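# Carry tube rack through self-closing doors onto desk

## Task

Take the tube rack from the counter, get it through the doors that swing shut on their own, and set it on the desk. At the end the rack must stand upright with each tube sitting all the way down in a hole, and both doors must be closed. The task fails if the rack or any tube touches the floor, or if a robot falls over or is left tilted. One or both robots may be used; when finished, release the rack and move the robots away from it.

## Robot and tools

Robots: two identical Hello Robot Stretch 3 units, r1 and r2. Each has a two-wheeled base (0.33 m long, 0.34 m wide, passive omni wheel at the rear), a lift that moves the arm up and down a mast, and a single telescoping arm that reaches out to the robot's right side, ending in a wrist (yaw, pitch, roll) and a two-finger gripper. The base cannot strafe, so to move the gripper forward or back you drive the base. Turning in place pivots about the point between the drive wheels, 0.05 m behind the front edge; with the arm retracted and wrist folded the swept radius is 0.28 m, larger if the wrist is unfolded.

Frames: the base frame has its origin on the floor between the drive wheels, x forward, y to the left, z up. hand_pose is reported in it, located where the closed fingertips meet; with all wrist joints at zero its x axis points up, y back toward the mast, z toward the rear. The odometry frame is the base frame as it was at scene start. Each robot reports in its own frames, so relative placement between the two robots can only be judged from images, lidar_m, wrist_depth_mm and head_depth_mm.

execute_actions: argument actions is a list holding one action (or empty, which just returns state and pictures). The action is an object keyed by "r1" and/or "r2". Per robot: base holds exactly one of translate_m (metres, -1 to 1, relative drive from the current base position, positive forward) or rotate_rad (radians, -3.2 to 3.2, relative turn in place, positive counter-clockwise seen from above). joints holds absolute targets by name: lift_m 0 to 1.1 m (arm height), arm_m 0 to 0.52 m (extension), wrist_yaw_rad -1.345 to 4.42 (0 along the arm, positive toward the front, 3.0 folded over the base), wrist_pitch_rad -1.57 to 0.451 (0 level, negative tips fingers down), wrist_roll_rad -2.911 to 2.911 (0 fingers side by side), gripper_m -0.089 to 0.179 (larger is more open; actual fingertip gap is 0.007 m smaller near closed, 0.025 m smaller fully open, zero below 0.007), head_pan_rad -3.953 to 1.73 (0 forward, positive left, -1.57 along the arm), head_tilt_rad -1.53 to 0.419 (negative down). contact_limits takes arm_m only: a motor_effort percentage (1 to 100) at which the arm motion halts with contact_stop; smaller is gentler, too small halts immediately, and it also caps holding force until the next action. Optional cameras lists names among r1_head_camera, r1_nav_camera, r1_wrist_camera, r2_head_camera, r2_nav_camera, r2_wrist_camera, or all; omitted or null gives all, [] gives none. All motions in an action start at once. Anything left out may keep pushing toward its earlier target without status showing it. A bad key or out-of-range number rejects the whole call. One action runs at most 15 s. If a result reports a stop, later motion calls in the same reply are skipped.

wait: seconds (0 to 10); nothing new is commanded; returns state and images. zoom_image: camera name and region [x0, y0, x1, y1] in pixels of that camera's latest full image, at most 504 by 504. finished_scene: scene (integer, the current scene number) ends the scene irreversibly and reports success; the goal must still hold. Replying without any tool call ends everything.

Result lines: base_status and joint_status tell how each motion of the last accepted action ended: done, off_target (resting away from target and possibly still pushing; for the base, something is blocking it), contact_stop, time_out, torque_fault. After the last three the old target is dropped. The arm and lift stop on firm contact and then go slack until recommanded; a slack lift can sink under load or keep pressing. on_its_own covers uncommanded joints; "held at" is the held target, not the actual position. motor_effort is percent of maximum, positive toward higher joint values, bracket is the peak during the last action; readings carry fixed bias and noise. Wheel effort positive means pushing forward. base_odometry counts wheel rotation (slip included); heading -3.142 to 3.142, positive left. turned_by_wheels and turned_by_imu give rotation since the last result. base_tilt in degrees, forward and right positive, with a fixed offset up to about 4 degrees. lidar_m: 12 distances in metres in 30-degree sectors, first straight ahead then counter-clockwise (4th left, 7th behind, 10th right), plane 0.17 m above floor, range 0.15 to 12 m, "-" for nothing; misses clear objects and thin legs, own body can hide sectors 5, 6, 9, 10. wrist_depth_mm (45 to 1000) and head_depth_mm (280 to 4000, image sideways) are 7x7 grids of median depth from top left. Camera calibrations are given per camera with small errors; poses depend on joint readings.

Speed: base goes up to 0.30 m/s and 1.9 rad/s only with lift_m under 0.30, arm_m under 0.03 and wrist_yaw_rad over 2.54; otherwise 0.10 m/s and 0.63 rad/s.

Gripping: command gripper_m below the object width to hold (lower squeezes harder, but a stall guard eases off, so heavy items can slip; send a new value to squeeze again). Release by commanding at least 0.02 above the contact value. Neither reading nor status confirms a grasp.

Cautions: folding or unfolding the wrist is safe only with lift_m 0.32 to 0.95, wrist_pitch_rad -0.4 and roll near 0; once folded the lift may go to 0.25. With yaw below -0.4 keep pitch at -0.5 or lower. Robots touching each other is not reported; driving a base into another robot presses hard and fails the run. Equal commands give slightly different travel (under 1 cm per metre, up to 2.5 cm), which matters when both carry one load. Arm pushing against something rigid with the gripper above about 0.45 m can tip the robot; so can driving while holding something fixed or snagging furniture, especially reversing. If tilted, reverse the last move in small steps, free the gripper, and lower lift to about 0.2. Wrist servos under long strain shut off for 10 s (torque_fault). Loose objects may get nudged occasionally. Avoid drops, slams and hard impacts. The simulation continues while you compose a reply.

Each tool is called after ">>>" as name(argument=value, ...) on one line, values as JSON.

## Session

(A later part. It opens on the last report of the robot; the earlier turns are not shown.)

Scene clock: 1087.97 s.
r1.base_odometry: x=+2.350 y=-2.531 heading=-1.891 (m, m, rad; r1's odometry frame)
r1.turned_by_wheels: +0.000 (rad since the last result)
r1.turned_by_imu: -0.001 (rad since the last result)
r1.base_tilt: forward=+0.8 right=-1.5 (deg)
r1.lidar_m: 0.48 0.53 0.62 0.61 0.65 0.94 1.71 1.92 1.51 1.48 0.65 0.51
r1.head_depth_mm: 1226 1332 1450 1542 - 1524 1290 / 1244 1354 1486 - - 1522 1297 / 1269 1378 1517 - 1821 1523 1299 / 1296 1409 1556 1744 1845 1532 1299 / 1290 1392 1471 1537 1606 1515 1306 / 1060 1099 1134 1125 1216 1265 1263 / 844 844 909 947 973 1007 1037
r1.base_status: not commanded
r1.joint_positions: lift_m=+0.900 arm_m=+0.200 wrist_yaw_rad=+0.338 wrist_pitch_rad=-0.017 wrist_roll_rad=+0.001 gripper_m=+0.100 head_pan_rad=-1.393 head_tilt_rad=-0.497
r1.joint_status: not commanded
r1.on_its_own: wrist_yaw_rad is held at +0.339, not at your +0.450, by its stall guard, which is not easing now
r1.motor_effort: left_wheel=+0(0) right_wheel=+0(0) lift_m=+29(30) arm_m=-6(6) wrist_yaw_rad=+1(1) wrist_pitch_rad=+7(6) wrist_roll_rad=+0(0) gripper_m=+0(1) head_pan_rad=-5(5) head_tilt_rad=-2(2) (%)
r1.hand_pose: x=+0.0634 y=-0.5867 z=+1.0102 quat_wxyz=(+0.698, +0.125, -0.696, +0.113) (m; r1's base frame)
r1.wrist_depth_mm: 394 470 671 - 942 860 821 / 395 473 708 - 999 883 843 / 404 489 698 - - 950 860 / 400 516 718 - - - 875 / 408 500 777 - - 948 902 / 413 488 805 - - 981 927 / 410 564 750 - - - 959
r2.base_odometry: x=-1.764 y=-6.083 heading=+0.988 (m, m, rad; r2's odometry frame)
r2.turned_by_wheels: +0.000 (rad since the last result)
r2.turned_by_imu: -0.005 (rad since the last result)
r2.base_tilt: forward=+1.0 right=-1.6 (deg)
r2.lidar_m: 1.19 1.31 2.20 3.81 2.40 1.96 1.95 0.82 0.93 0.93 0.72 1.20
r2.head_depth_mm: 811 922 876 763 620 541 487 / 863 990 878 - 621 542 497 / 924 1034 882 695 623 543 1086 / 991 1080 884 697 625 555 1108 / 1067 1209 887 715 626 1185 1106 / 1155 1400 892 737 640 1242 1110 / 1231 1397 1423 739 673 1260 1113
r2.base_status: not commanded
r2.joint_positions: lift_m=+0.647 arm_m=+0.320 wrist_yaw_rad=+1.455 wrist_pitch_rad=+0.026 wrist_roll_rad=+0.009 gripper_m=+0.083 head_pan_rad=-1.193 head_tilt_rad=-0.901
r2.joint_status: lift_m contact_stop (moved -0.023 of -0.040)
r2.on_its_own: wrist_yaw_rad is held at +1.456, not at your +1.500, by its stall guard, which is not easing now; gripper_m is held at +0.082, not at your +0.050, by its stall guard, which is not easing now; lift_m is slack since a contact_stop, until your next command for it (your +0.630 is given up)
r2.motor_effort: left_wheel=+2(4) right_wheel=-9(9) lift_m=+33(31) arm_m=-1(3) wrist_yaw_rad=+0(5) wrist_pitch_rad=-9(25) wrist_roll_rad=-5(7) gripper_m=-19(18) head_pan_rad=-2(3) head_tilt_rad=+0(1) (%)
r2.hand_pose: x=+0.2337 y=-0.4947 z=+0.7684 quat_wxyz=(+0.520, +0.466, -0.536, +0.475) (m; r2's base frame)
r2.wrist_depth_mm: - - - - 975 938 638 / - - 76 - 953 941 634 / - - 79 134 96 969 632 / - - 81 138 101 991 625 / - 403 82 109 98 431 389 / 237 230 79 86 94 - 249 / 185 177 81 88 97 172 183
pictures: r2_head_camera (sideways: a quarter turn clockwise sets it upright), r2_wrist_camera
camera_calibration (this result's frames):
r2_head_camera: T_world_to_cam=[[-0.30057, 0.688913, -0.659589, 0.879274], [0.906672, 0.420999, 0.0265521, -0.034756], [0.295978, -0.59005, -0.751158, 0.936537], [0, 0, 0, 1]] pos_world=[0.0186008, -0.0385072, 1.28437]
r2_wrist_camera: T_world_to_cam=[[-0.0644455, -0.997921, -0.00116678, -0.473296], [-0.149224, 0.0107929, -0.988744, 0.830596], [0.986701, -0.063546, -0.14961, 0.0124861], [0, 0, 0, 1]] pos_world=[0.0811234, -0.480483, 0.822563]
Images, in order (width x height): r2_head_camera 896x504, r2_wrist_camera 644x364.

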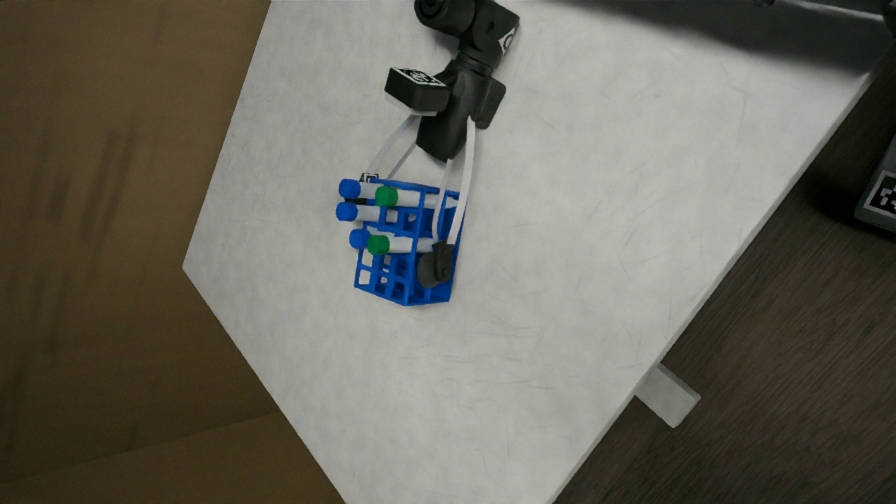

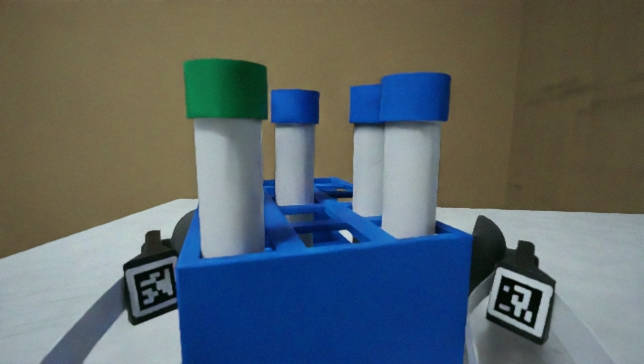

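Contact. Release and back away.

>>> execute_actions(actions=[{"r2":{"joints":{"gripper_m":0.15,"lift_m":0.65}}}], cameras=[])

>>> execute_actions(actions=[{"r2":{"base":{"translate_m":-0.2}}}], cameras=["r2_head_camera","r2_wrist_camera"])

Scene clock: 1092.00 s.
r1.base_odometry: x=+2.350 y=-2.531 heading=-1.891 (m, m, rad; r1's odometry frame)
r1.turned_by_wheels: +0.000 (rad since the last result)
r1.turned_by_imu: -0.001 (rad since the last result)
r1.base_tilt: forward=+0.7 right=-1.3 (deg)
r1.lidar_m: 0.48 0.53 0.62 0.61 0.65 0.94 1.72 1.92 1.51 1.48 0.65 0.50
r1.head_depth_mm: 1222 1325 1445 1550 - 1522 1289 / 1244 1350 1479 - - 1518 1291 / 1268 1380 1520 - 1808 1529 1299 / 1292 1415 1557 1754 1861 1536 1308 / 1289 1397 1474 1541 1612 1511 1307 / 1064 1096 1133 1128 1217 1262 1264 / 845 843 909 948 971 1003 1037
r1.base_status: not commanded
r1.joint_positions: lift_m=+0.900 arm_m=+0.200 wrist_yaw_rad=+0.338 wrist_pitch_rad=-0.017 wrist_roll_rad=+0.001 gripper_m=+0.100 head_pan_rad=-1.393 head_tilt_rad=-0.497
r1.joint_status: not commanded
r1.on_its_own: wrist_yaw_rad is held at +0.339, not at your +0.450, by its stall guard, which is not easing now
r1.motor_effort: left_wheel=+0(0) right_wheel=+0(0) lift_m=+30(30) arm_m=-6(6) wrist_yaw_rad=+1(1) wrist_pitch_rad=+7(7) wrist_roll_rad=+0(0) gripper_m=+0(0) head_pan_rad=-5(5) head_tilt_rad=-2(2) (%)
r1.hand_pose: x=+0.0634 y=-0.5867 z=+1.0102 quat_wxyz=(+0.698, +0.125, -0.696, +0.113) (m; r1's base frame)
r1.wrist_depth_mm: 389 473 687 - 970 872 812 / 394 475 684 - 988 897 833 / 397 487 704 - - 905 850 / 402 513 732 - - 962 872 / 411 506 784 - - - 896 / 414 485 785 - - - 895 / 406 561 747 - - - 961
r2.base_odometry: x=-1.764 y=-6.083 heading=+0.988 (m, m, rad; r2's odometry frame)
r2.turned_by_wheels: +0.000 (rad since the last result)
r2.turned_by_imu: -0.001 (rad since the last result)
r2.base_tilt: forward=+0.9 right=-1.7 (deg)
r2.lidar_m: 1.19 1.31 2.20 3.81 2.40 1.96 1.95 0.82 0.93 0.93 0.72 1.20
r2.head_depth_mm: 811 920 876 763 619 541 486 / 863 990 879 693 621 541 497 / 923 1035 881 696 623 542 1087 / 989 1078 885 697 624 556 1108 / 1067 1207 887 718 625 1185 1104 / 1158 1398 892 737 630 1241 1108 / 1232 1401 1420 740 672 1253 1111
r2.base_status: not commanded
r2.joint_positions: lift_m=+0.650 arm_m=+0.320 wrist_yaw_rad=+1.455 wrist_pitch_rad=-0.003 wrist_roll_rad=+0.008 gripper_m=+0.150 head_pan_rad=-1.193 head_tilt_rad=-0.901
r2.joint_status: all done
r2.on_its_own: wrist_yaw_rad is held at +1.456, not at your +1.500, by its stall guard, which is not easing now
r2.motor_effort: left_wheel=+0(3) right_wheel=-1(9) lift_m=+45(47) arm_m=-1(1) wrist_yaw_rad=+1(0) wrist_pitch_rad=+0(8) wrist_roll_rad=-4(5) gripper_m=+0(82) head_pan_rad=-3(3) head_tilt_rad=+0(0) (%)
r2.hand_pose: x=+0.2331 y=-0.4946 z=+0.7635 quat_wxyz=(+0.527, +0.473, -0.529, +0.468) (m; r2's base frame)
r2.wrist_depth_mm: - - - 973 960 921 645 / - - 75 - 956 946 635 / - - 79 135 96 965 633 / - - 81 138 100 912 593 / - 363 83 108 98 377 343 / 220 - 79 86 95 200 229 / - 167 81 89 98 169 171
pictures: none
No camera images: the call's "cameras" was empty. Leave "cameras" out to get every camera's image.

Scene clock: 1095.03 s.
r1.base_odometry: x=+2.350 y=-2.531 heading=-1.891 (m, m, rad; r1's odometry frame)
r1.turned_by_wheels: +0.000 (rad since the last result)
r1.turned_by_imu: -0.001 (rad since the last result)
r1.base_tilt: forward=+0.8 right=-1.5 (deg)
r1.lidar_m: 0.48 0.53 0.62 0.61 0.65 0.94 1.72 1.92 1.51 1.48 0.65 0.51
r1.head_depth_mm: 1220 1325 1445 1547 - 1521 1288 / 1243 1358 1483 - - 1526 1294 / 1273 1383 1515 - 1812 1533 1303 / 1295 1411 1563 1751 1865 1548 1306 / 1299 1392 1469 1536 1613 1508 1310 / 1061 1097 1132 1129 1215 1265 1255 / 844 843 909 948 975 1003 1034
r1.base_status: not commanded
r1.joint_positions: lift_m=+0.900 arm_m=+0.200 wrist_yaw_rad=+0.338 wrist_pitch_rad=-0.017 wrist_roll_rad=+0.001 gripper_m=+0.100 head_pan_rad=-1.393 head_tilt_rad=-0.497
r1.joint_status: not commanded
r1.on_its_own: wrist_yaw_rad is held at +0.339, not at your +0.450, by its stall guard, which is not easing now
r1.motor_effort: left_wheel=+0(0) right_wheel=+0(1) lift_m=+29(30) arm_m=-6(6) wrist_yaw_rad=+1(1) wrist_pitch_rad=+7(7) wrist_roll_rad=+0(0) gripper_m=+1(0) head_pan_rad=-4(4) head_tilt_rad=-2(2) (%)
r1.hand_pose: x=+0.0634 y=-0.5867 z=+1.0102 quat_wxyz=(+0.698, +0.125, -0.696, +0.113) (m; r1's base frame)
r1.wrist_depth_mm: 394 472 681 - 979 885 807 / 394 481 676 - 989 887 841 / 399 482 710 - - 943 846 / 403 506 726 - - 962 868 / 404 500 774 - - 973 891 / 413 480 789 - - 999 932 / 410 559 749 - - - 946
r2.base_odometry: x=-1.874 y=-6.250 heading=+0.988 (m, m, rad; r2's odometry frame)
r2.turned_by_wheels: +0.000 (rad since the last result)
r2.turned_by_imu: -0.001 (rad since the last result)
r2.base_tilt: forward=+0.9 right=-1.7 (deg)
r2.lidar_m: 1.39 1.53 2.54 3.84 2.16 1.77 1.76 0.64 0.90 0.89 0.89 0.86
r2.head_depth_mm: 779 890 873 763 620 541 480 / 831 951 876 694 622 542 480 / 887 1008 884 730 623 543 490 / 952 1066 883 732 625 544 1074 / 1025 1115 886 734 625 556 1105 / 1116 1125 802 738 628 1210 1109 / 1213 1422 894 739 642 1254 1113
r2.base_status: done
r2.joint_positions: lift_m=+0.650 arm_m=+0.320 wrist_yaw_rad=+1.455 wrist_pitch_rad=-0.004 wrist_roll_rad=+0.008 gripper_m=+0.150 head_pan_rad=-1.193 head_tilt_rad=-0.901
r2.joint_status: not commanded
r2.on_its_own: wrist_yaw_rad is held at +1.456, not at your +1.500, by its stall guard, which is not easing now
r2.motor_effort: left_wheel=+0(2) right_wheel=-1(7) lift_m=+44(44) arm_m=-1(1) wrist_yaw_rad=+0(1) wrist_pitch_rad=+1(1) wrist_roll_rad=-4(4) gripper_m=+0(0) head_pan_rad=-3(2) head_tilt_rad=+0(0) (%)
r2.hand_pose: x=+0.2331 y=-0.4946 z=+0.7633 quat_wxyz=(+0.527, +0.473, -0.529, +0.467) (m; r2's base frame)
r2.wrist_depth_mm: - - - - - 958 593 / - - - - - 948 593 / - - - - - 946 588 / - - 532 290 662 664 547 / 325 361 328 294 333 375 341 / 219 - 221 222 224 225 227 / - 166 167 168 169 169 171
pictures: r2_head_camera (sideways: a quarter turn clockwise sets it upright), r2_wrist_camera
camera_calibration (this result's frames):
r2_head_camera: T_world_to_cam=[[-0.30057, 0.688913, -0.659589, 0.879274], [0.906672, 0.420999, 0.0265521, -0.034756], [0.295978, -0.59005, -0.751158, 0.936537], [0, 0, 0, 1]] pos_world=[0.0186008, -0.0385072, 1.28437]
r2_wrist_camera: T_world_to_cam=[[-0.0644954, -0.997917, -0.00101116, -0.473374], [-0.178965, 0.0125633, -0.983775, 0.829389], [0.981739, -0.063268, -0.179402, 0.0363766], [0, 0, 0, 1]] pos_world=[0.0821885, -0.480507, 0.82198]
Images, in order (width x height): r2_head_camera 896x504, r2_wrist_camera 644x364.

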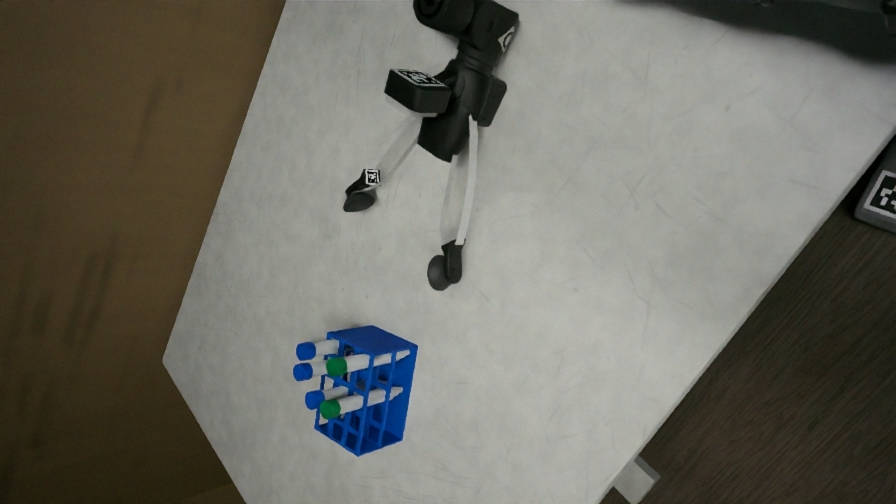

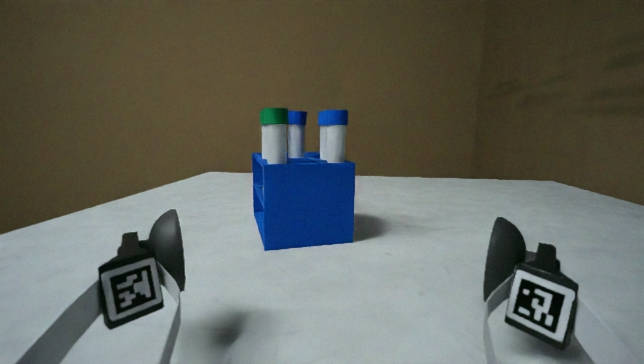

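>>> zoom_image(camera="r2_wrist_camera", region=[220,80,400,260])

Region (220, 80, 400, 260) of r2_wrist_camera's 644x364 image, scaled by 2.800.

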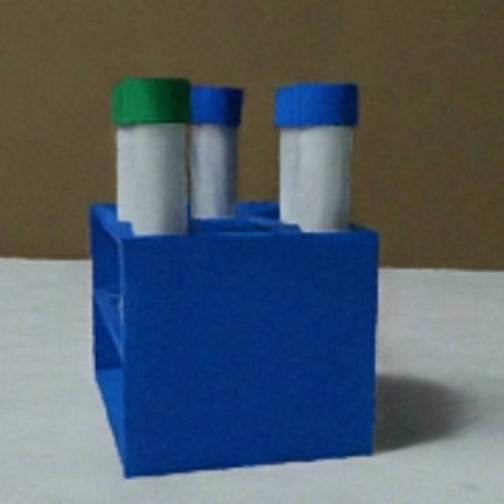

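>>> execute_actions(actions=[{"r2":{"base":{"translate_m":-0.15},"joints":{"arm_m":0.0,"lift_m":0.75}},"r1":{"joints":{"arm_m":0.0}}}], cameras=["r2_head_camera","r1_nav_camera"])

>>> finished_scene(scene=1)

Scene clock: 1106.93 s.
r1.base_odometry: x=+2.350 y=-2.531 heading=-1.891 (m, m, rad; r1's odometry frame)
r1.turned_by_wheels: +0.000 (rad since the last result)
r1.turned_by_imu: -0.001 (rad since the last result)
r1.base_tilt: forward=+0.7 right=-1.5 (deg)
r1.lidar_m: 0.48 0.53 0.62 0.61 0.64 0.94 1.72 1.93 1.51 1.47 0.65 0.50
r1.head_depth_mm: 1221 1325 1445 1599 1738 1520 1345 / 1247 1357 1483 1648 1773 - - / 1263 1377 1518 1681 1811 - - / 1293 1415 1560 1734 1852 1574 1289 / 1295 1394 1475 1534 1588 1504 1314 / 1065 1096 1131 1128 1219 1264 1264 / 846 844 911 946 973 1006 1036
r1.base_status: not commanded
r1.joint_positions: lift_m=+0.900 arm_m=+0.000 wrist_yaw_rad=+0.338 wrist_pitch_rad=-0.017 wrist_roll_rad=+0.001 gripper_m=+0.100 head_pan_rad=-1.393 head_tilt_rad=-0.497
r1.joint_status: all done
r1.on_its_own: wrist_yaw_rad is held at +0.339, not at your +0.450, by its stall guard, which is not easing now
r1.motor_effort: left_wheel=+0(1) right_wheel=+0(0) lift_m=+30(30) arm_m=-6(7) wrist_yaw_rad=+1(1) wrist_pitch_rad=+7(7) wrist_roll_rad=+0(0) gripper_m=+1(0) head_pan_rad=-5(4) head_tilt_rad=-2(2) (%)
r1.hand_pose: x=+0.0634 y=-0.3867 z=+1.0102 quat_wxyz=(+0.698, +0.125, -0.696, +0.113) (m; r1's base frame)
r1.wrist_depth_mm: 409 512 671 - - - 958 / 411 520 684 - - - 999 / 416 514 682 - - - - / 417 529 715 - - - - / 425 515 758 - - - - / 432 507 775 - - - - / 424 572 804 - - - -
r2.base_odometry: x=-1.957 y=-6.376 heading=+0.988 (m, m, rad; r2's odometry frame)
r2.turned_by_wheels: +0.000 (rad since the last result)
r2.turned_by_imu: -0.001 (rad since the last result)
r2.base_tilt: forward=+1.0 right=-1.7 (deg)
r2.lidar_m: 1.53 1.69 2.73 3.88 1.98 1.62 1.61 0.53 0.55 0.87 0.96 0.97
r2.head_depth_mm: 760 862 876 727 620 - 465 / 809 925 879 728 620 562 466 / 862 998 879 730 624 - 481 / 924 1041 884 732 624 - 503 / 1000 1087 887 736 613 546 1091 / 1081 1129 892 737 627 578 1110 / 1186 1132 802 738 629 1201 1114
r2.base_status: done
r2.joint_positions: lift_m=+0.749 arm_m=+0.002 wrist_yaw_rad=+1.455 wrist_pitch_rad=-0.017 wrist_roll_rad=+0.007 gripper_m=+0.150 head_pan_rad=-1.193 head_tilt_rad=-0.901
r2.joint_status: all done
joint sent to its limit — the command would take r2.arm_m past its lower limit, so that joint was sent only as far as its limit.
r2.on_its_own: wrist_yaw_rad is held at +1.456, not at your +1.500, by its stall guard, which is not easing now
r2.motor_effort: left_wheel=-1(4) right_wheel=+1(5) lift_m=+48(49) arm_m=-3(4) wrist_yaw_rad=+2(1) wrist_pitch_rad=+5(5) wrist_roll_rad=-4(4) gripper_m=+1(0) head_pan_rad=-3(3) head_tilt_rad=+0(1) (%)
r2.hand_pose: x=+0.2327 y=-0.1770 z=+0.8598 quat_wxyz=(+0.531, +0.476, -0.525, +0.464) (m; r2's base frame)
r2.wrist_depth_mm: - - - - - - 986 / - - - - - - 976 / - - - - - - 976 / - - - - - - 934 / - - - 754 614 512 625 / - - - 447 418 422 425 / - - - 316 318 319 323
pictures: r1_nav_camera (sideways: a quarter turn counterclockwise sets it upright), r2_head_camera (sideways: a quarter turn clockwise sets it upright)
camera_calibration (this result's frames):
r1_nav_camera: T_world_to_cam=[[0.0350328, -0.50813, 0.860567, -1.0753], [-0.991933, -0.122648, -0.0320379, 0.0950753], [0.121826, -0.852503, -0.508328, 0.61673], [0, 0, 0, 1]] pos_world=[0.0568452, -0.0089654, 1.24191]
r2_head_camera: T_world_to_cam=[[-0.300569, 0.688912, -0.65959, 0.879276], [0.906673, 0.420999, 0.0265519, -0.0347559], [0.295978, -0.590052, -0.751156, 0.936535], [0, 0, 0, 1]] pos_world=[0.0186008, -0.0385073, 1.28437]
Images, in order (width x height): r1_nav_camera 672x504, r2_head_camera 896x504.

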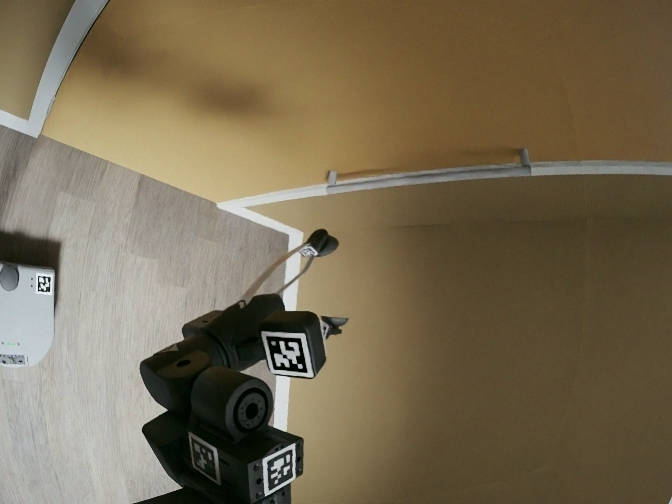

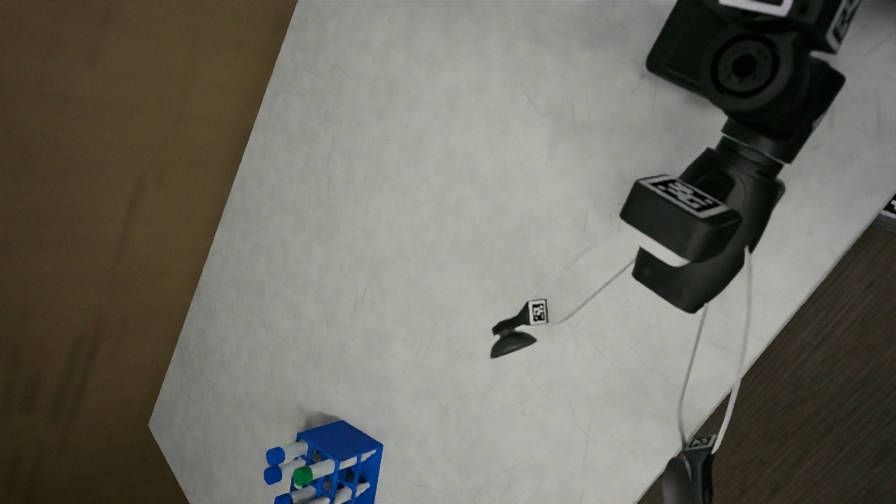

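The scene is finished: the task was done.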